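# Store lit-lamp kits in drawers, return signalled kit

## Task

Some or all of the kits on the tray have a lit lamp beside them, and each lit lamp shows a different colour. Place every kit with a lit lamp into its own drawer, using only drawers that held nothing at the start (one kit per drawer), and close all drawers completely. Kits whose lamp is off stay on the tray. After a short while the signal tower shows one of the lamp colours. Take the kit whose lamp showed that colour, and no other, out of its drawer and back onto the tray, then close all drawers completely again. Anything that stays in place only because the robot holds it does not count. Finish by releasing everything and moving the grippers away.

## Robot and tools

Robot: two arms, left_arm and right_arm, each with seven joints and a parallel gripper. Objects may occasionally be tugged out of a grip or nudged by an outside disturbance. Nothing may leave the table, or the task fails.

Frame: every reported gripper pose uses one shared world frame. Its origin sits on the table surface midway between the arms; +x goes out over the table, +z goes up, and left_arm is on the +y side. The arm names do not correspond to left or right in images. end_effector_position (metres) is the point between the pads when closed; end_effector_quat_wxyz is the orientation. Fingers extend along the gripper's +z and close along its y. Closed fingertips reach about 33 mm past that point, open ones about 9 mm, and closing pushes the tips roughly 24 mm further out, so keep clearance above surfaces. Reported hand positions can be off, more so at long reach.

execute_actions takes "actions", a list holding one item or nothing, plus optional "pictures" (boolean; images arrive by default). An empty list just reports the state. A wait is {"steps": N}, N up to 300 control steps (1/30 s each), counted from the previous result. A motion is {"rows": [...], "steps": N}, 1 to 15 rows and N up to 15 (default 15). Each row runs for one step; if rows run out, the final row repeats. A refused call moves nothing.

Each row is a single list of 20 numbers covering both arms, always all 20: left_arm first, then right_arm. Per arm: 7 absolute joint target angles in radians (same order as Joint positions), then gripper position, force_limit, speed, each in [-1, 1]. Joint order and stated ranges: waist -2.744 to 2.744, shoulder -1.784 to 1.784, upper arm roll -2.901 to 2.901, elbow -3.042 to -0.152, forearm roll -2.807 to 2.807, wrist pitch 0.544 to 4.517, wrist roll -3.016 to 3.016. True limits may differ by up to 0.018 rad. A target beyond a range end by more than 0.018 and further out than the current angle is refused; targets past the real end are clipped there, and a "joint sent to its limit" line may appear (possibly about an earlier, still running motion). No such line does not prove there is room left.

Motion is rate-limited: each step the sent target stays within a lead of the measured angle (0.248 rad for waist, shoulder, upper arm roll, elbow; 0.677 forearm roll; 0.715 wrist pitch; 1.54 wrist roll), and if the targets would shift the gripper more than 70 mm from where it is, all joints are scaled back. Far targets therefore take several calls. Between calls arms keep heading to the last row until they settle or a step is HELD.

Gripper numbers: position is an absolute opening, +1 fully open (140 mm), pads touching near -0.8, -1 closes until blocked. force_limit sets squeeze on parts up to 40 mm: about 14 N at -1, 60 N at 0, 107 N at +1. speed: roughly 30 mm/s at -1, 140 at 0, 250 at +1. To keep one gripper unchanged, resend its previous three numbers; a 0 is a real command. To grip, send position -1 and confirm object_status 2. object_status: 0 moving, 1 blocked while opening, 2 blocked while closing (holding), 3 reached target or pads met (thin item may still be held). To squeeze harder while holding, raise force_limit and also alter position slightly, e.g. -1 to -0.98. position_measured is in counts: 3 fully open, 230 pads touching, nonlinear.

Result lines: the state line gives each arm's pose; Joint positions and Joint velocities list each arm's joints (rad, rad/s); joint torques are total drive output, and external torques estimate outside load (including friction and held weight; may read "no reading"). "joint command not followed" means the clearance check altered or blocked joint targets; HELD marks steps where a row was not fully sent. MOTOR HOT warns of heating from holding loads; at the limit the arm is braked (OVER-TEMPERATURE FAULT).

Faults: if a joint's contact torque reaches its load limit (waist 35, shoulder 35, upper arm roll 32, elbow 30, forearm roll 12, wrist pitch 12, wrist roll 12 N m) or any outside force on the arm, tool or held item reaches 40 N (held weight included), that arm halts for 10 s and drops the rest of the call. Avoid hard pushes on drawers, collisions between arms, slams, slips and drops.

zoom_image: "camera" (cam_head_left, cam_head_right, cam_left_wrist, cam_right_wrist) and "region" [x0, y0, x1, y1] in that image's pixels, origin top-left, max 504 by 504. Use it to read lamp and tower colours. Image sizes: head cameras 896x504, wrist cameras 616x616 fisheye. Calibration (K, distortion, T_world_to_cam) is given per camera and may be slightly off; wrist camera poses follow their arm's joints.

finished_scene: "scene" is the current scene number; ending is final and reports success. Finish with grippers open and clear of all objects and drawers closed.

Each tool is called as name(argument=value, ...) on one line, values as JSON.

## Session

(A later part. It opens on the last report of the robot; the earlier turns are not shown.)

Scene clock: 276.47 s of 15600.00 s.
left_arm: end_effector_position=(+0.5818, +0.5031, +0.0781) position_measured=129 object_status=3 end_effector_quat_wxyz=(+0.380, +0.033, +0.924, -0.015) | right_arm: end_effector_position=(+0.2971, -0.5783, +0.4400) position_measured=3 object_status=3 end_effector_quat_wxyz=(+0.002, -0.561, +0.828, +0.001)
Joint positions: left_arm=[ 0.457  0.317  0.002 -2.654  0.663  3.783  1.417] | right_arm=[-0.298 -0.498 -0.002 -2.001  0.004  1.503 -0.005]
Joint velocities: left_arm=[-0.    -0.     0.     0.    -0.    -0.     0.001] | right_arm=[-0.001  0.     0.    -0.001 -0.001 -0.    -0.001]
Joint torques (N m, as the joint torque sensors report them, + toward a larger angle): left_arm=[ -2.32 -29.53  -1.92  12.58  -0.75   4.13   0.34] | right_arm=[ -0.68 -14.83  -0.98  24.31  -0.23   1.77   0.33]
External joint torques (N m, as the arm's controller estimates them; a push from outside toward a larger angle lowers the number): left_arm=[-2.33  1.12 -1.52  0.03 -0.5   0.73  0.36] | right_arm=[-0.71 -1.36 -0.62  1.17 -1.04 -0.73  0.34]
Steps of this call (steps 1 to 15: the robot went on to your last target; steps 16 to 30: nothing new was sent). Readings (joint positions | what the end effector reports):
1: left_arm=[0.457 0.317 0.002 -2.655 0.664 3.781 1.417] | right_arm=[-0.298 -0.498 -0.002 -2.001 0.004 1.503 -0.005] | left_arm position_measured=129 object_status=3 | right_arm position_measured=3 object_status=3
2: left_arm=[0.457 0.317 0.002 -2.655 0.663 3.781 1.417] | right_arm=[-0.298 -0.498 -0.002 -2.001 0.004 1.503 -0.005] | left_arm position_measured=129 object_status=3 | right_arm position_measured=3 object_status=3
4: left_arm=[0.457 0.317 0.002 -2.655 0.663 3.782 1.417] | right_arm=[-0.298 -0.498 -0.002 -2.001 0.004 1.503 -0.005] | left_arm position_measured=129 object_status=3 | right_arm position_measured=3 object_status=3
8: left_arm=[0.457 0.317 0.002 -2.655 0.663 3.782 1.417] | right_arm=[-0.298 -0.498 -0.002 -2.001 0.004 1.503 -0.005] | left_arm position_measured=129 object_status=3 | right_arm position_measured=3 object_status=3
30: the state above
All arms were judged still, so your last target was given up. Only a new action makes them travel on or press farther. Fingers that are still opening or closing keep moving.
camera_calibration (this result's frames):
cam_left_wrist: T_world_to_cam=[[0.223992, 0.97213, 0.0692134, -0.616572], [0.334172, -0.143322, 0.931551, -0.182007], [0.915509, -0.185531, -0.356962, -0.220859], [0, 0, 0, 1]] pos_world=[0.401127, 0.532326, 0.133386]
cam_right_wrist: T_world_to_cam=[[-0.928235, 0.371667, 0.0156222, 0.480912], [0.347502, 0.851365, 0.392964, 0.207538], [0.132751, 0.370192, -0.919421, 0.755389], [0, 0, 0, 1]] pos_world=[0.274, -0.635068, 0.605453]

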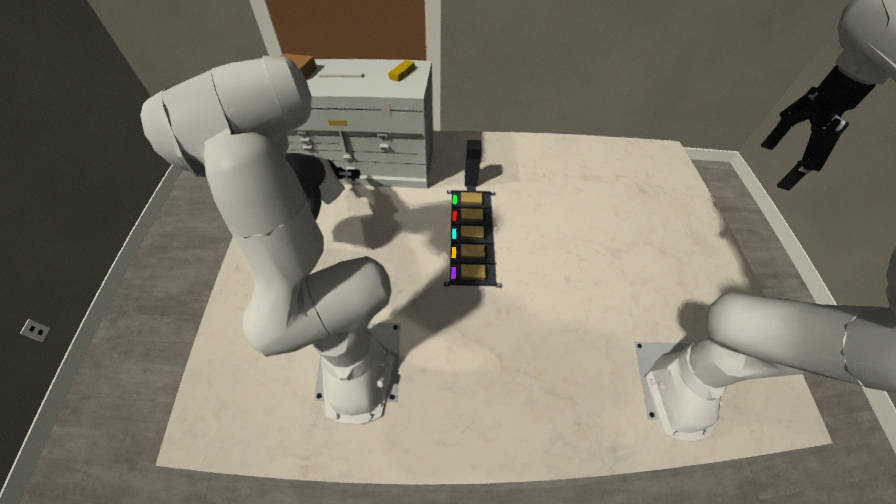

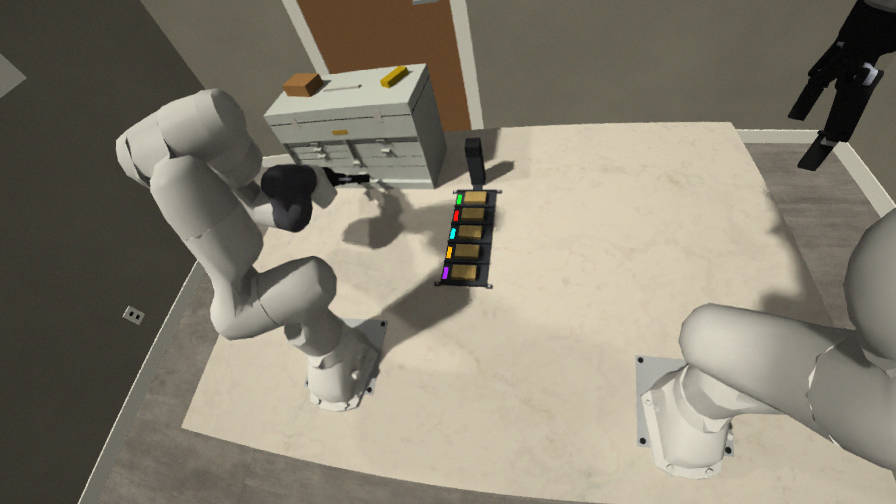

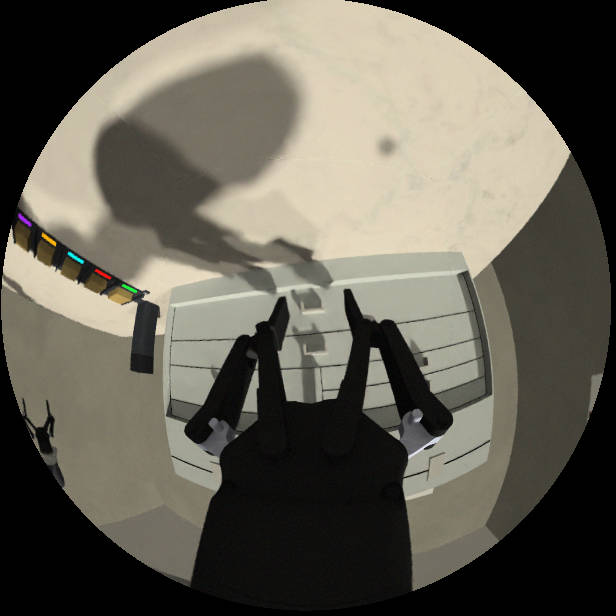

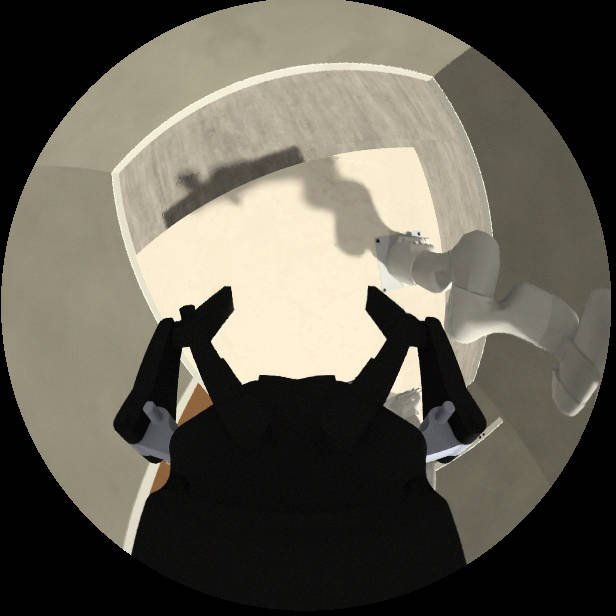

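execute_actions(actions=[{"rows":[[0.446,0.319,0,-2.653,0.66,3.787,1.424,0,0,0, -0.3,-0.5,0,-2.0,0,1.5,0,1,0,0],[0.446,0.319,0,-2.653,0.66,3.787,1.424,0,0,0, -0.3,-0.5,0,-2.0,0,1.5,0,1,0,0],[0.446,0.319,0,-2.653,0.66,3.787,1.424,0,0,0, -0.3,-0.5,0,-2.0,0,1.5,0,1,0,0],[0.446,0.319,0,-2.653,0.66,3.787,1.424,0,0,0, -0.3,-0.5,0,-2.0,0,1.5,0,1,0,0],[0.446,0.319,0,-2.653,0.66,3.787,1.424,-1,0,-0.5, -0.3,-0.5,0,-2.0,0,1.5,0,1,0,0]],"steps":15}], pictures=false)

execute_actions(actions=[{"steps":30}])

zoom_image(camera="cam_left_wrist", region=[240, 240, 460, 400])

Scene clock: 291.87 s of 15600.00 s.
left_arm: end_effector_position=(+0.5829, +0.4985, +0.0783) position_measured=174 object_status=0 end_effector_quat_wxyz=(+0.381, +0.037, +0.924, -0.017) | right_arm: end_effector_position=(+0.2971, -0.5783, +0.4400) position_measured=3 object_status=3 end_effector_quat_wxyz=(+0.002, -0.561, +0.828, +0.001)
Joint positions: left_arm=[ 0.449  0.317  0.002 -2.654  0.662  3.783  1.417] | right_arm=[-0.298 -0.498 -0.002 -2.001  0.004  1.503 -0.005]
Joint velocities: left_arm=[ 0.001 -0.     0.    -0.002 -0.     0.001 -0.   ] | right_arm=[-0.001  0.     0.001 -0.     0.    -0.001 -0.001]
Joint torques (N m, as the joint torque sensors report them, + toward a larger angle): left_arm=[ -2.48 -30.22  -1.44  12.66  -0.67   4.03   0.34] | right_arm=[ -0.84 -15.24  -0.7   24.14  -0.29   1.84   0.44]
External joint torques (N m, as the arm's controller estimates them; a push from outside toward a larger angle lowers the number): left_arm=[-2.51  0.43 -1.06  0.14 -0.42  0.62  0.36] | right_arm=[-0.85 -1.62 -0.32  0.89 -1.1  -0.66  0.44]
Steps of this call (steps 1 to 90: nothing new was sent; then 11.90 s passed at rest; steps 91 to 105: all 15 steps of this action). Readings (joint positions | what the end effector reports):
91: left_arm=[0.456 0.317 0.002 -2.654 0.662 3.783 1.417] | right_arm=[-0.298 -0.498 -0.002 -2.001 0.004 1.503 -0.005] | left_arm position_measured=129 object_status=3 | right_arm position_measured=3 object_status=3
92: left_arm=[0.453 0.317 0.002 -2.654 0.662 3.783 1.417] | right_arm=[-0.298 -0.498 -0.002 -2.001 0.004 1.503 -0.005] | left_arm position_measured=129 object_status=3 | right_arm position_measured=3 object_status=3
94: left_arm=[0.450 0.317 0.002 -2.654 0.662 3.783 1.417] | right_arm=[-0.298 -0.498 -0.002 -2.001 0.004 1.503 -0.005] | left_arm position_measured=129 object_status=3 | right_arm position_measured=3 object_status=3
98: left_arm=[0.449 0.317 0.002 -2.654 0.662 3.783 1.417] | right_arm=[-0.298 -0.498 -0.002 -2.001 0.004 1.503 -0.005] | left_arm position_measured=142 object_status=0 | right_arm position_measured=3 object_status=3
105: the state above

Scene clock: 292.87 s of 15600.00 s.
left_arm: end_effector_position=(+0.5829, +0.4985, +0.0783) position_measured=233 object_status=3 end_effector_quat_wxyz=(+0.381, +0.037, +0.924, -0.017) | right_arm: end_effector_position=(+0.2971, -0.5783, +0.4400) position_measured=3 object_status=3 end_effector_quat_wxyz=(+0.002, -0.561, +0.828, +0.001)
Joint positions: left_arm=[ 0.449  0.317  0.002 -2.654  0.662  3.783  1.417] | right_arm=[-0.298 -0.498 -0.002 -2.001  0.004  1.503 -0.005]
Joint velocities: left_arm=[-0.    -0.001 -0.001 -0.    -0.     0.     0.001] | right_arm=[ 0.001  0.    -0.002  0.    -0.     0.     0.001]
Joint torques (N m, as the joint torque sensors report them, + toward a larger angle): left_arm=[ -2.06 -29.55  -1.71  12.58  -0.73   4.15   0.41] | right_arm=[ -0.81 -15.65  -0.94  24.24  -0.22   1.83   0.35]
External joint torques (N m, as the arm's controller estimates them; a push from outside toward a larger angle lowers the number): left_arm=[-2.09  1.27 -1.34 -0.06 -0.47  0.71  0.43] | right_arm=[-0.77 -2.23 -0.48  1.12 -1.02 -0.66  0.35]
Steps of this call (steps 1 to 15: the robot went on to your last target; steps 16 to 30: nothing new was sent). Readings (joint positions | what the end effector reports):
1: left_arm=[0.449 0.317 0.002 -2.654 0.662 3.783 1.417] | right_arm=[-0.298 -0.498 -0.002 -2.001 0.004 1.503 -0.005] | left_arm position_measured=179 object_status=0 | right_arm position_measured=3 object_status=3
2: left_arm=[0.449 0.317 0.002 -2.654 0.662 3.783 1.417] | right_arm=[-0.298 -0.498 -0.002 -2.001 0.004 1.503 -0.005] | left_arm position_measured=183 object_status=0 | right_arm position_measured=3 object_status=3
4: left_arm=[0.449 0.317 0.002 -2.654 0.662 3.783 1.417] | right_arm=[-0.298 -0.498 -0.002 -2.001 0.004 1.503 -0.005] | left_arm position_measured=192 object_status=0 | right_arm position_measured=3 object_status=3
8: left_arm=[0.449 0.317 0.002 -2.654 0.662 3.783 1.417] | right_arm=[-0.298 -0.498 -0.002 -2.001 0.004 1.503 -0.005] | left_arm position_measured=211 object_status=0 | right_arm position_measured=3 object_status=3
30: the state above
All arms were judged still, so your last target was given up. Only a new action makes them travel on or press farther. Fingers that are still opening or closing keep moving.
camera_calibration (this result's frames):
cam_left_wrist: T_world_to_cam=[[0.231617, 0.970338, 0.0692693, -0.615934], [0.332351, -0.14585, 0.93181, -0.180905], [0.914274, -0.192802, -0.356274, -0.218366], [0, 0, 0, 1]] pos_world=[0.402431, 0.529178, 0.133436]
cam_right_wrist: T_world_to_cam=[[-0.928232, 0.371675, 0.0155904, 0.480929], [0.347501, 0.851375, 0.392942, 0.207549], [0.132774, 0.370159, -0.919431, 0.755388], [0, 0, 0, 1]] pos_world=[0.273994, -0.635065, 0.605475]

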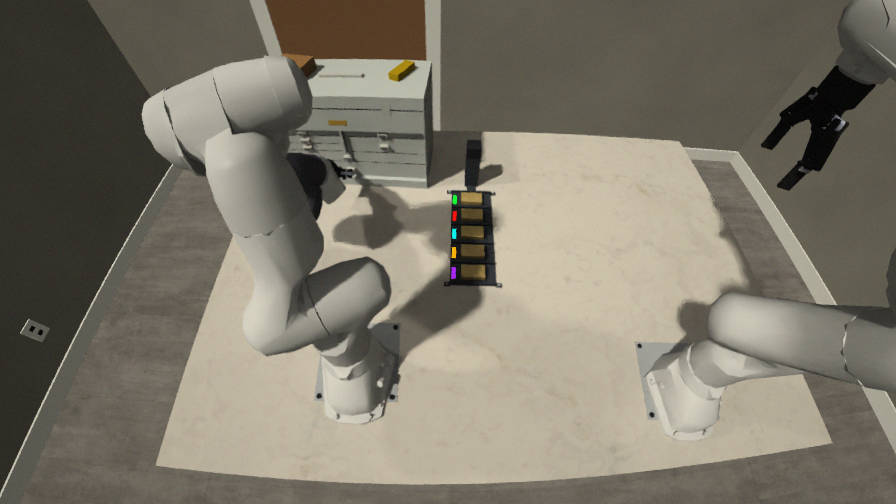

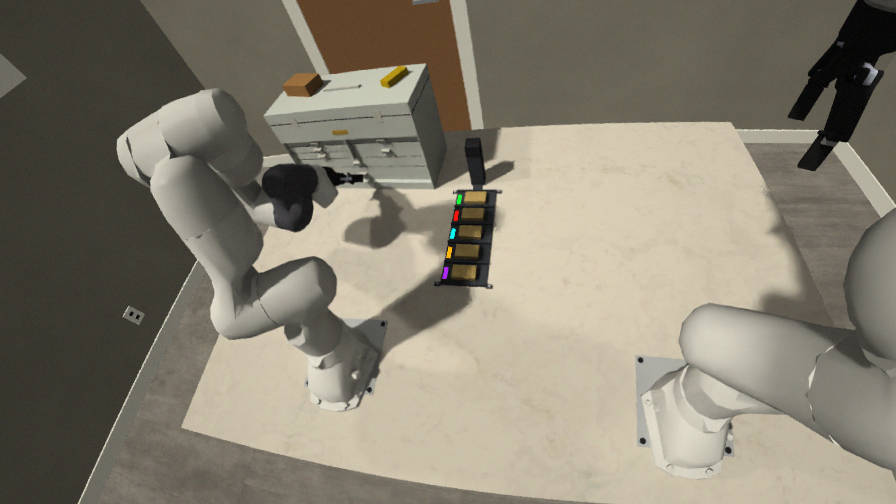

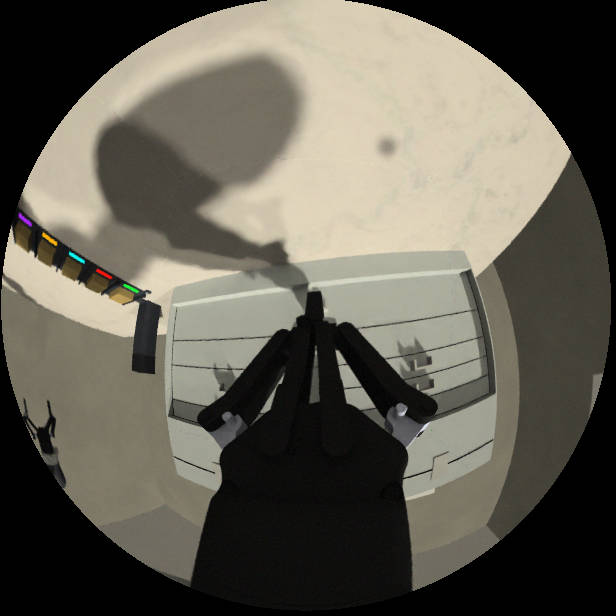

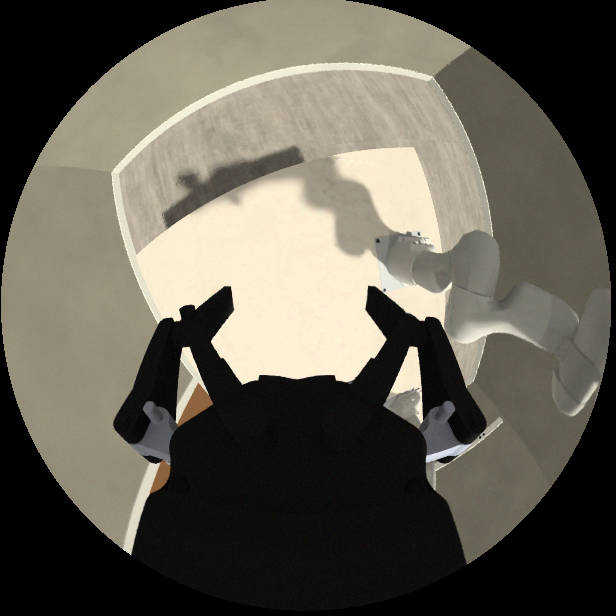

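Region (240, 240, 460, 400) of cam_left_wrist's 616x616 image, scaled by 2.291, with more detail than that image has; it fills the top 367 rows of this view, and the rest is white.

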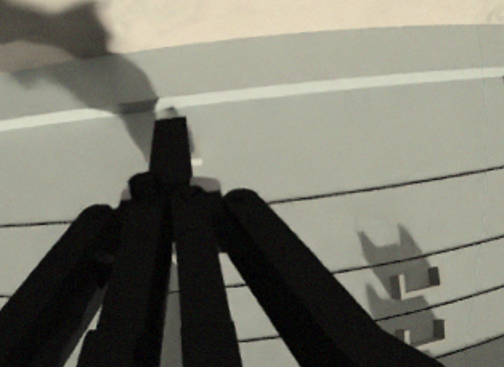

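execute_actions(actions=[{"rows":[[0.446,0.319,0,-2.653,0.66,3.787,1.424,0,0,0.5, -0.3,-0.5,0,-2.0,0,1.5,0,1,0,0]],"steps":12}], pictures=false)

execute_actions(actions=[{"rows":[[0.416,0.362,0,-2.594,0.638,3.771,1.416,0,0,0, -0.3,-0.5,0,-2.0,0,1.5,0,1,0,0]],"steps":15}])

zoom_image(camera="cam_left_wrist", region=[240, 240, 460, 400])

Scene clock: 311.90 s of 15600.00 s.
left_arm: end_effector_position=(+0.5830, +0.4985, +0.0783) position_measured=129 object_status=0 end_effector_quat_wxyz=(+0.381, +0.037, +0.924, -0.017) | right_arm: end_effector_position=(+0.2971, -0.5783, +0.4400) position_measured=3 object_status=3 end_effector_quat_wxyz=(+0.002, -0.561, +0.828, +0.001)
Joint positions: left_arm=[ 0.449  0.317  0.002 -2.654  0.662  3.784  1.417] | right_arm=[-0.298 -0.499 -0.002 -2.001  0.004  1.503 -0.005]
Joint velocities: left_arm=[-0.001 -0.     0.001 -0.001  0.002  0.     0.   ] | right_arm=[-0.    -0.    -0.001  0.     0.001 -0.    -0.002]
Joint torques (N m, as the joint torque sensors report them, + toward a larger angle): left_arm=[ -2.18 -29.7   -1.23  12.93  -0.54   4.04   0.45] | right_arm=[ -0.49 -15.47  -1.    24.19  -0.21   1.86   0.36]
External joint torques (N m, as the arm's controller estimates them; a push from outside toward a larger angle lowers the number): left_arm=[-2.1   1.06 -0.75  0.32 -0.3   0.62  0.47] | right_arm=[-0.43 -1.92 -0.5   0.97 -1.01 -0.65  0.36]
Steps of this call (steps 1 to 90: nothing new was sent; then 15.63 s passed at rest; steps 91 to 102: all 12 steps of this action). Readings (joint positions | what the end effector reports):
91: left_arm=[0.449 0.317 0.002 -2.654 0.662 3.783 1.417] | right_arm=[-0.298 -0.499 -0.002 -2.001 0.004 1.503 -0.005] | left_arm position_measured=233 object_status=0 | right_arm position_measured=3 object_status=3
92: left_arm=[0.449 0.317 0.002 -2.654 0.662 3.783 1.417] | right_arm=[-0.298 -0.499 -0.002 -2.001 0.004 1.503 -0.005] | left_arm position_measured=230 object_status=0 | right_arm position_measured=3 object_status=3
94: left_arm=[0.449 0.317 0.002 -2.654 0.662 3.783 1.417] | right_arm=[-0.298 -0.499 -0.002 -2.001 0.004 1.503 -0.005] | left_arm position_measured=203 object_status=0 | right_arm position_measured=3 object_status=3
98: left_arm=[0.449 0.317 0.002 -2.654 0.662 3.783 1.417] | right_arm=[-0.298 -0.499 -0.002 -2.001 0.004 1.503 -0.005] | left_arm position_measured=161 object_status=0 | right_arm position_measured=3 object_status=3
102: the state above

Scene clock: 312.40 s of 15600.00 s.
left_arm: end_effector_position=(+0.6014, +0.4962, +0.0761) position_measured=129 object_status=3 end_effector_quat_wxyz=(+0.385, +0.041, +0.922, -0.016) | right_arm: end_effector_position=(+0.2971, -0.5783, +0.4400) position_measured=3 object_status=3 end_effector_quat_wxyz=(+0.002, -0.561, +0.828, +0.001)
Joint positions: left_arm=[ 0.423  0.354  0.002 -2.604  0.643  3.779  1.417] | right_arm=[-0.298 -0.499 -0.002 -2.001  0.004  1.503 -0.005]
Joint velocities: left_arm=[-0.001 -0.     0.001  0.001 -0.002  0.     0.001] | right_arm=[ 0.002 -0.    -0.001 -0.001  0.    -0.     0.001]
Joint torques (N m, as the joint torque sensors report them, + toward a larger angle): left_arm=[ -4.02 -26.57  -1.83  17.38  -1.28   2.29   0.04] | right_arm=[ -1.   -15.69  -1.04  24.1   -0.16   1.81   0.39]
External joint torques (N m, as the arm's controller estimates them; a push from outside toward a larger angle lowers the number): left_arm=[-4.04  5.54 -1.41  4.44 -1.01 -1.12  0.06] | right_arm=[-1.01 -2.14 -0.62  0.94 -0.97 -0.68  0.39]
Steps of this call (steps 1 to 15: all 15 steps of this action). Readings (joint positions | what the end effector reports):
1: left_arm=[0.443 0.327 0.003 -2.641 0.657 3.783 1.417] | right_arm=[-0.298 -0.499 -0.002 -2.001 0.004 1.503 -0.005] | left_arm position_measured=129 object_status=0 | right_arm position_measured=3 object_status=3
2: left_arm=[0.436 0.339 0.003 -2.624 0.653 3.781 1.417] | right_arm=[-0.298 -0.499 -0.002 -2.001 0.004 1.503 -0.005] | left_arm position_measured=129 object_status=0 | right_arm position_measured=3 object_status=3
4: left_arm=[0.425 0.351 0.002 -2.607 0.647 3.779 1.417] | right_arm=[-0.298 -0.499 -0.002 -2.001 0.004 1.503 -0.005] | left_arm position_measured=129 object_status=0 | right_arm position_measured=3 object_status=3
8: left_arm=[0.423 0.354 0.002 -2.604 0.644 3.779 1.417] | right_arm=[-0.298 -0.499 -0.002 -2.001 0.004 1.503 -0.005] | left_arm position_measured=129 object_status=3 | right_arm position_measured=3 object_status=3
15: the state above
camera_calibration (this result's frames):
cam_left_wrist: T_world_to_cam=[[0.236854, 0.968639, 0.0750937, -0.620621], [0.322938, -0.151392, 0.934233, -0.177047], [0.916303, -0.197026, -0.348668, -0.236209], [0, 0, 0, 1]] pos_world=[0.42061, 0.527815, 0.129649]
cam_right_wrist: T_world_to_cam=[[-0.92823, 0.371682, 0.0155674, 0.48094], [0.3475, 0.851383, 0.392925, 0.207557], [0.132789, 0.370135, -0.919439, 0.755388], [0, 0, 0, 1]] pos_world=[0.27399, -0.635063, 0.605492]

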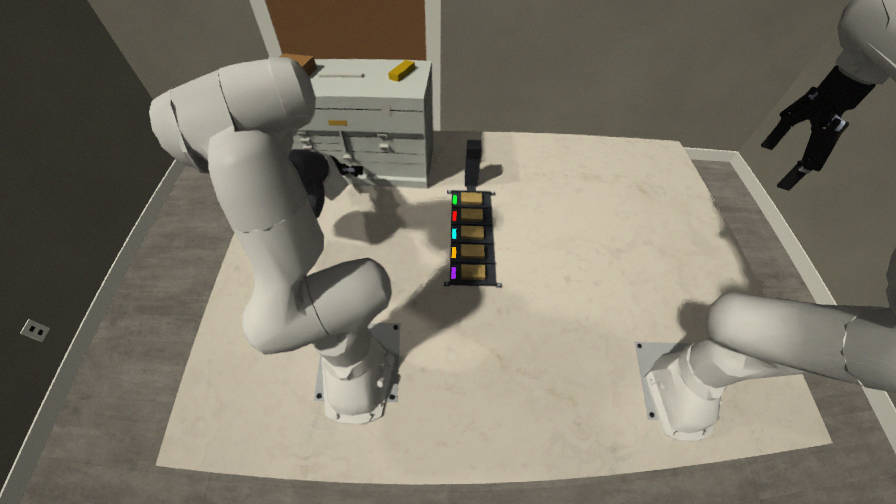

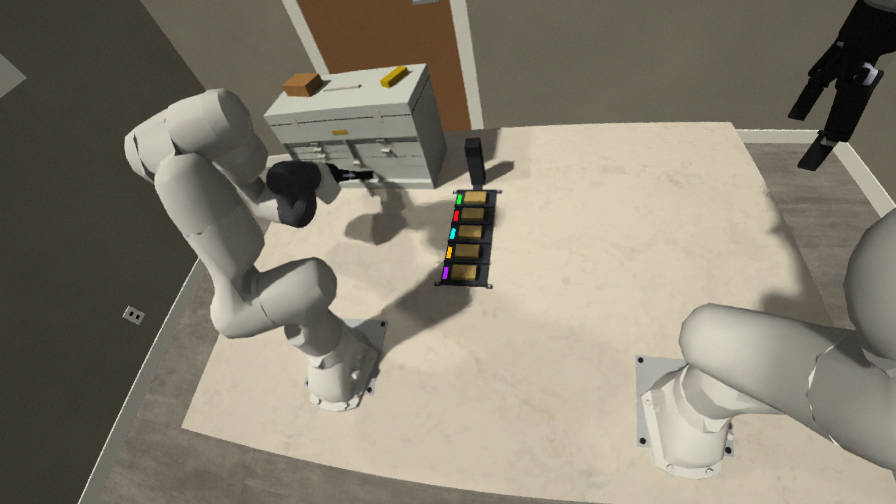

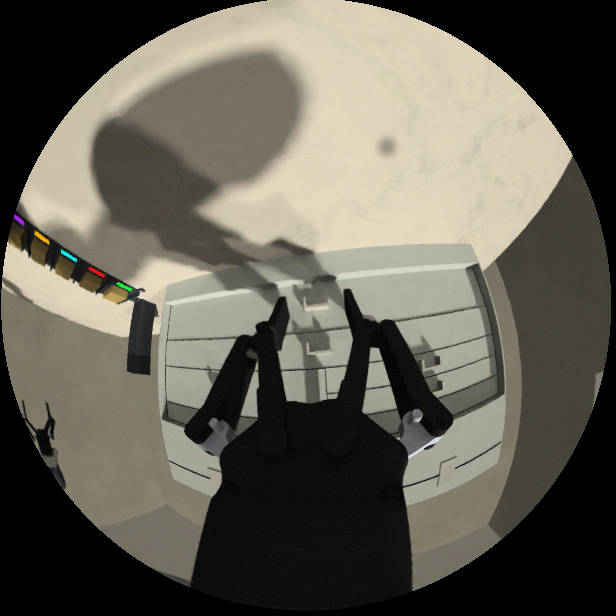

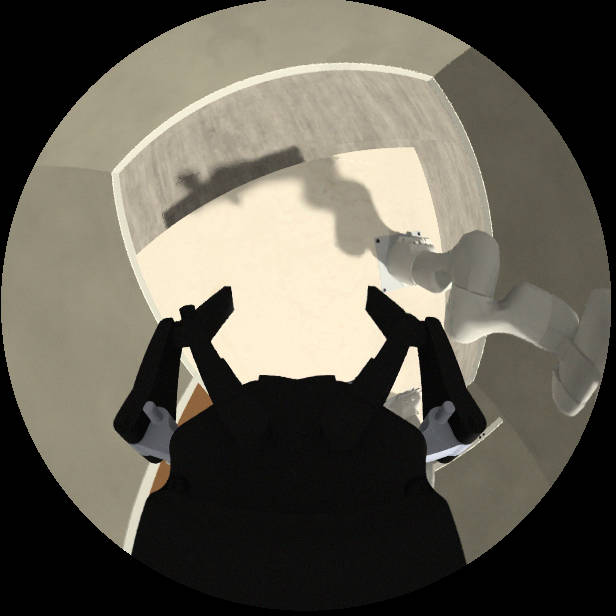

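Region (240, 240, 460, 400) of cam_left_wrist's 616x616 image, scaled by 2.291, with more detail than that image has; it fills the top 367 rows of this view, and the rest is white.

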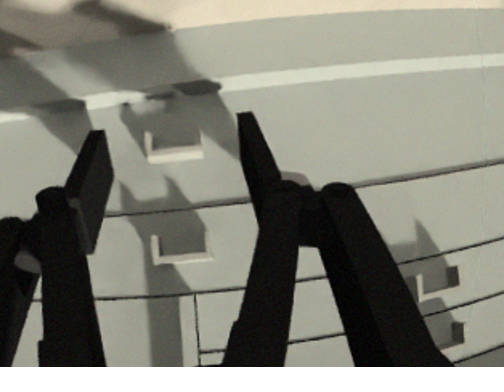

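execute_actions(actions=[{"rows":[[0.43,0.345,0,-2.62,0.646,3.777,1.419,0,0,0, -0.3,-0.5,0,-2.0,0,1.5,0,1,0,0],[0.43,0.345,0,-2.62,0.646,3.777,1.419,0,0,0, -0.3,-0.5,0,-2.0,0,1.5,0,1,0,0],[0.43,0.345,0,-2.62,0.646,3.777,1.419,0,0,0, -0.3,-0.5,0,-2.0,0,1.5,0,1,0,0],[0.43,0.345,0,-2.62,0.646,3.777,1.419,0,0,0, -0.3,-0.5,0,-2.0,0,1.5,0,1,0,0],[0.43,0.345,0,-2.62,0.646,3.777,1.419,0,0,0, -0.3,-0.5,0,-2.0,0,1.5,0,1,0,0],[0.4265,0.364,0,-2.611,0.646,3.787,1.419,0,0,0, -0.3,-0.5,0,-2.0,0,1.5,0,1,0,0]],"steps":15}], pictures=false)

execute_actions(actions=[{"rows":[[0.4265,0.364,0,-2.611,0.646,3.787,1.419,-1,0.3,-0.3, -0.3,-0.5,0,-2.0,0,1.5,0,1,0,0]],"steps":15}], pictures=false)

execute_actions(actions=[{"steps":15}], pictures=false)

Scene clock: 331.67 s of 15600.00 s.
left_arm: end_effector_position=(+0.5953, +0.4951, +0.0689) position_measured=129 object_status=3 end_effector_quat_wxyz=(+0.379, +0.038, +0.924, -0.019) | right_arm: end_effector_position=(+0.2971, -0.5783, +0.4400) position_measured=3 object_status=3 end_effector_quat_wxyz=(+0.002, -0.561, +0.828, +0.001)
Joint positions: left_arm=[ 0.427  0.362  0.002 -2.613  0.643  3.782  1.417] | right_arm=[-0.298 -0.499 -0.002 -2.001  0.004  1.503 -0.005]
Joint velocities: left_arm=[ 0.001 -0.001 -0.     0.004  0.001  0.004 -0.   ] | right_arm=[ 0.002  0.     0.001 -0.001 -0.001 -0.001  0.002]
Joint torques (N m, as the joint torque sensors report them, + toward a larger angle): left_arm=[ -0.65 -30.51  -1.95  13.46   0.59   4.15   0.11] | right_arm=[ -0.68 -15.24  -0.64  24.01  -0.24   1.85   0.39]
External joint torques (N m, as the arm's controller estimates them; a push from outside toward a larger angle lowers the number): left_arm=[-0.67  1.56 -1.52  0.92  0.83  0.73  0.13] | right_arm=[-0.79 -1.82 -0.36  0.9  -1.05 -0.64  0.39]
Steps of this call (steps 1 to 15: the robot went on to your last target; steps 16 to 90: nothing new was sent; then 15.77 s passed at rest; steps 91 to 105: all 15 steps of this action). Readings (joint positions | what the end effector reports):
91: left_arm=[0.424 0.352 0.002 -2.607 0.643 3.779 1.417] | right_arm=[-0.298 -0.499 -0.002 -2.001 0.004 1.503 -0.005] | left_arm position_measured=129 object_status=3 | right_arm position_measured=3 object_status=3
92: left_arm=[0.425 0.350 0.002 -2.611 0.643 3.779 1.417] | right_arm=[-0.298 -0.499 -0.002 -2.001 0.004 1.503 -0.005] | left_arm position_measured=129 object_status=3 | right_arm position_measured=3 object_status=3
94: left_arm=[0.426 0.348 0.002 -2.616 0.643 3.779 1.417] | right_arm=[-0.298 -0.499 -0.002 -2.001 0.004 1.503 -0.005] | left_arm position_measured=129 object_status=3 | right_arm position_measured=3 object_status=3
98: left_arm=[0.427 0.357 0.002 -2.614 0.643 3.781 1.417] | right_arm=[-0.298 -0.499 -0.002 -2.001 0.004 1.503 -0.005] | left_arm position_measured=129 object_status=3 | right_arm position_measured=3 object_status=3
105: the state above

Scene clock: 332.17 s of 15600.00 s.
left_arm: end_effector_position=(+0.5955, +0.4967, +0.0694) position_measured=194 object_status=0 end_effector_quat_wxyz=(+0.380, +0.037, +0.924, -0.019) | right_arm: end_effector_position=(+0.2971, -0.5783, +0.4400) position_measured=3 object_status=3 end_effector_quat_wxyz=(+0.002, -0.561, +0.828, +0.001)
Joint positions: left_arm=[ 0.428  0.362  0.003 -2.612  0.643  3.784  1.417] | right_arm=[-0.298 -0.499 -0.002 -2.001  0.004  1.503 -0.005]
Joint velocities: left_arm=[-0.001  0.002  0.001 -0.001 -0.001  0.    -0.001] | right_arm=[-0.001 -0.     0.001  0.    -0.001 -0.001  0.   ]
Joint torques (N m, as the joint torque sensors report them, + toward a larger angle): left_arm=[ -2.14 -30.71  -2.18  12.99   0.71   4.02   0.18] | right_arm=[ -0.64 -15.35  -0.75  24.34  -0.25   1.87   0.39]
External joint torques (N m, as the arm's controller estimates them; a push from outside toward a larger angle lowers the number): left_arm=[-2.2   1.21 -1.81  0.47  0.96  0.61  0.2 ] | right_arm=[-0.68 -1.86 -0.4   1.2  -1.05 -0.62  0.39]
Steps of this call (steps 1 to 15: all 15 steps of this action). Readings (joint positions | what the end effector reports):
1: left_arm=[0.427 0.362 0.002 -2.613 0.643 3.782 1.417] | right_arm=[-0.298 -0.499 -0.002 -2.001 0.004 1.503 -0.005] | left_arm position_measured=129 object_status=0 | right_arm position_measured=3 object_status=3
2: left_arm=[0.427 0.362 0.002 -2.613 0.643 3.782 1.417] | right_arm=[-0.298 -0.499 -0.002 -2.001 0.004 1.503 -0.005] | left_arm position_measured=133 object_status=0 | right_arm position_measured=3 object_status=3
4: left_arm=[0.427 0.362 0.002 -2.613 0.643 3.783 1.417] | right_arm=[-0.298 -0.499 -0.002 -2.001 0.004 1.503 -0.005] | left_arm position_measured=145 object_status=0 | right_arm position_measured=3 object_status=3
8: left_arm=[0.427 0.362 0.002 -2.613 0.643 3.783 1.417] | right_arm=[-0.298 -0.499 -0.002 -2.001 0.004 1.503 -0.005] | left_arm position_measured=168 object_status=0 | right_arm position_measured=3 object_status=3
15: the state above

Scene clock: 332.67 s of 15600.00 s.
left_arm: end_effector_position=(+0.5955, +0.4967, +0.0694) position_measured=194 object_status=2 end_effector_quat_wxyz=(+0.380, +0.037, +0.924, -0.019) | right_arm: end_effector_position=(+0.2971, -0.5783, +0.4400) position_measured=3 object_status=3 end_effector_quat_wxyz=(+0.002, -0.561, +0.828, +0.001)
Joint positions: left_arm=[ 0.428  0.362  0.003 -2.612  0.643  3.784  1.417] | right_arm=[-0.298 -0.499 -0.002 -2.001  0.004  1.503 -0.005]
Joint velocities: left_arm=[-0.001 -0.001  0.001 -0.     0.001  0.001 -0.001] | right_arm=[ 0.001 -0.002  0.001 -0.001  0.    -0.001 -0.   ]
Joint torques (N m, as the joint torque sensors report them, + toward a larger angle): left_arm=[ -1.91 -30.1   -2.91  12.7    0.64   4.02   0.17] | right_arm=[ -0.74 -15.11  -0.92  24.28  -0.22   1.91   0.39]
External joint torques (N m, as the arm's controller estimates them; a push from outside toward a larger angle lowers the number): left_arm=[-1.91  2.   -2.47  0.16  0.88  0.59  0.19] | right_arm=[-0.79 -1.5  -0.57  1.09 -1.03 -0.58  0.39]
Steps of this call (steps 1 to 15: the robot went on to your last target). Readings (joint positions | what the end effector reports):
1: left_arm=[0.428 0.362 0.003 -2.612 0.643 3.784 1.417] | right_arm=[-0.298 -0.499 -0.002 -2.001 0.004 1.503 -0.005] | left_arm position_measured=194 object_status=0 | right_arm position_measured=3 object_status=3
2: left_arm=[0.428 0.362 0.003 -2.612 0.643 3.784 1.417] | right_arm=[-0.298 -0.499 -0.002 -2.001 0.004 1.503 -0.005] | left_arm position_measured=194 object_status=0 | right_arm position_measured=3 object_status=3
4: left_arm=[0.428 0.362 0.003 -2.612 0.643 3.784 1.417] | right_arm=[-0.298 -0.499 -0.002 -2.001 0.004 1.503 -0.005] | left_arm position_measured=194 object_status=2 | right_arm position_measured=3 object_status=3
8: left_arm=[0.428 0.362 0.003 -2.612 0.643 3.784 1.417] | right_arm=[-0.298 -0.499 -0.002 -2.001 0.004 1.503 -0.005] | left_arm position_measured=194 object_status=2 | right_arm position_measured=3 object_status=3
15: the state above
All arms were judged still, so your last target was given up. Only a new action makes them travel on or press farther. Fingers that are still opening or closing keep moving.

execute_actions(actions=[{"rows":[[0.438,0.355,0,-2.628,0.648,3.794,1.428,-1,0.3,-0.3, -0.3,-0.5,0,-2.0,0,1.5,0,1,0,0],[0.438,0.355,0,-2.628,0.648,3.794,1.428,-1,0.3,-0.3, -0.3,-0.5,0,-2.0,0,1.5,0,1,0,0],[0.447,0.348,0,-2.645,0.651,3.803,1.436,-1,0.3,-0.3, -0.3,-0.5,0,-2.0,0,1.5,0,1,0,0],[0.447,0.348,0,-2.645,0.651,3.803,1.436,-1,0.3,-0.3, -0.3,-0.5,0,-2.0,0,1.5,0,1,0,0],[0.456,0.341,0,-2.662,0.654,3.812,1.444,-1,0.3,-0.3, -0.3,-0.5,0,-2.0,0,1.5,0,1,0,0],[0.456,0.341,0,-2.662,0.654,3.812,1.444,-1,0.3,-0.3, -0.3,-0.5,0,-2.0,0,1.5,0,1,0,0],[0.466,0.334,0,-2.679,0.658,3.822,1.452,-1,0.3,-0.3, -0.3,-0.5,0,-2.0,0,1.5,0,1,0,0],[0.466,0.334,0,-2.679,0.658,3.822,1.452,-1,0.3,-0.3, -0.3,-0.5,0,-2.0,0,1.5,0,1,0,0],[0.475,0.326,0,-2.696,0.661,3.831,1.46,-1,0.3,-0.3, -0.3,-0.5,0,-2.0,0,1.5,0,1,0,0]],"steps":15}])

Scene clock: 390.40 s of 15600.00 s.
left_arm: end_effector_position=(+0.5676, +0.4986, +0.0698) position_measured=195 object_status=2 end_effector_quat_wxyz=(+0.380, +0.034, +0.924, -0.021) | right_arm: end_effector_position=(+0.2970, -0.5783, +0.4400) position_measured=3 object_status=3 end_effector_quat_wxyz=(+0.002, -0.561, +0.828, +0.001)
Joint positions: left_arm=[ 0.47   0.329  0.    -2.69   0.657  3.823  1.445] | right_arm=[-0.298 -0.499 -0.002 -2.001  0.004  1.503 -0.005]
Joint velocities: left_arm=[ 0.014 -0.004  0.001 -0.022  0.002  0.023  0.038] | right_arm=[-0.001  0.001  0.    -0.001 -0.     0.    -0.001]
Joint torques (N m, as the joint torque sensors report them, + toward a larger angle): left_arm=[  1.65 -32.41  -0.24   9.11   0.95   4.28   0.29] | right_arm=[ -0.87 -15.71  -0.67  24.25  -0.19   1.81   0.36]
External joint torques (N m, as the arm's controller estimates them; a push from outside toward a larger angle lowers the number): left_arm=[ 1.8  -2.06  0.33 -2.82  1.11  0.8   0.3 ] | right_arm=[-0.91 -2.28 -0.31  1.14 -1.   -0.69  0.36]
Steps of this call (steps 1 to 90: nothing new was sent; then 54.23 s passed at rest; steps 91 to 105: all 15 steps of this action). Readings (joint positions | what the end effector reports):
91: left_arm=[0.430 0.361 0.002 -2.615 0.643 3.784 1.418] | right_arm=[-0.298 -0.499 -0.002 -2.001 0.004 1.503 -0.005] | left_arm position_measured=194 object_status=2 | right_arm position_measured=3 object_status=3
92: left_arm=[0.431 0.359 0.002 -2.618 0.644 3.786 1.418] | right_arm=[-0.298 -0.499 -0.002 -2.001 0.004 1.503 -0.005] | left_arm position_measured=195 object_status=2 | right_arm position_measured=3 object_status=3
94: left_arm=[0.437 0.354 0.002 -2.629 0.645 3.791 1.421] | right_arm=[-0.298 -0.499 -0.002 -2.001 0.004 1.503 -0.005] | left_arm position_measured=195 object_status=2 | right_arm position_measured=3 object_status=3
98: left_arm=[0.454 0.340 0.001 -2.660 0.651 3.806 1.430] | right_arm=[-0.298 -0.499 -0.002 -2.001 0.004 1.503 -0.005] | left_arm position_measured=195 object_status=2 | right_arm position_measured=3 object_status=3
105: the state above
camera_calibration (this result's frames):
cam_left_wrist: T_world_to_cam=[[0.230221, 0.971348, 0.0590065, -0.610907], [0.334101, -0.135844, 0.932696, -0.173909], [0.913988, -0.195012, -0.355803, -0.206073], [0, 0, 0, 1]] pos_world=[0.387095, 0.529592, 0.12493]
cam_right_wrist: T_world_to_cam=[[-0.928226, 0.371693, 0.015524, 0.480964], [0.347499, 0.851397, 0.392896, 0.207572], [0.13282, 0.370091, -0.919452, 0.755387], [0, 0, 0, 1]] pos_world=[0.273982, -0.63506, 0.605521]

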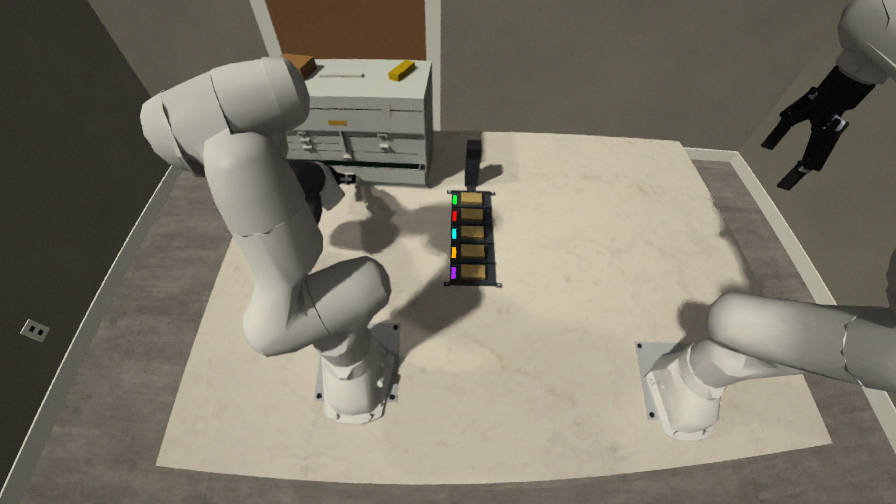

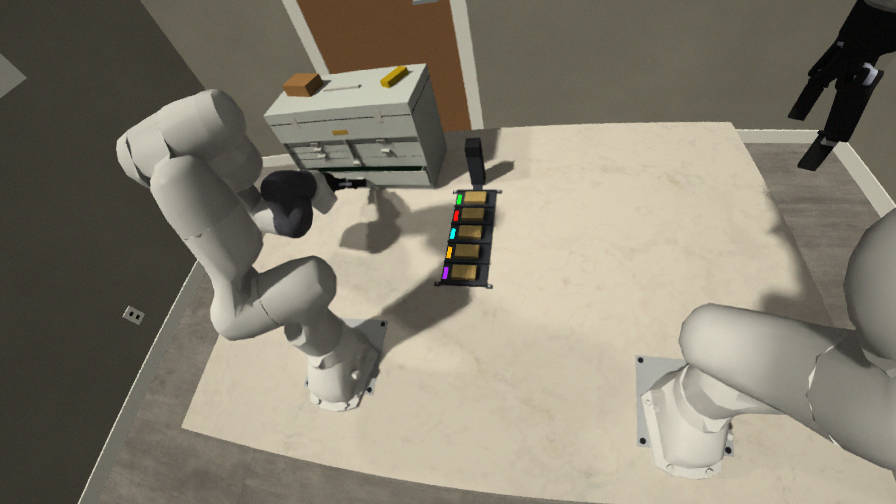

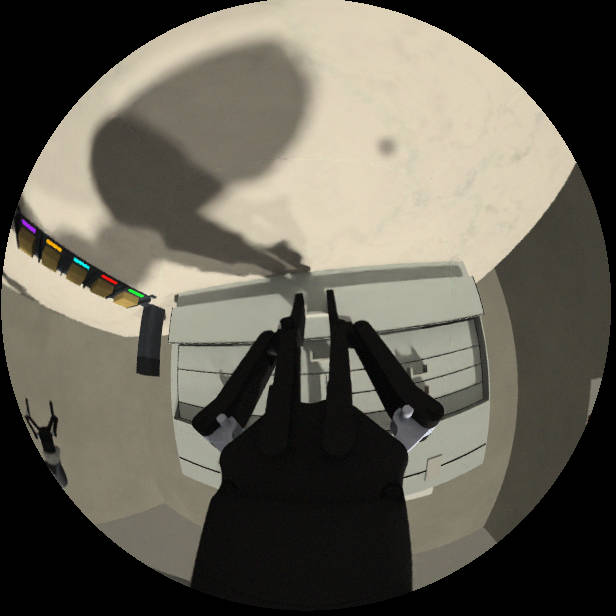

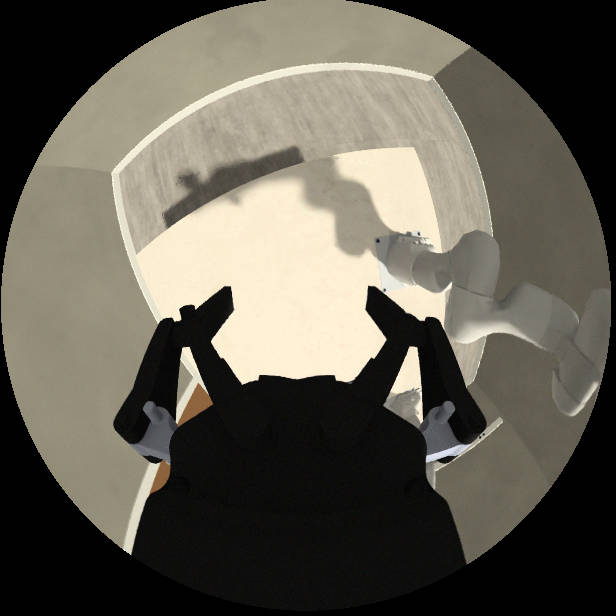

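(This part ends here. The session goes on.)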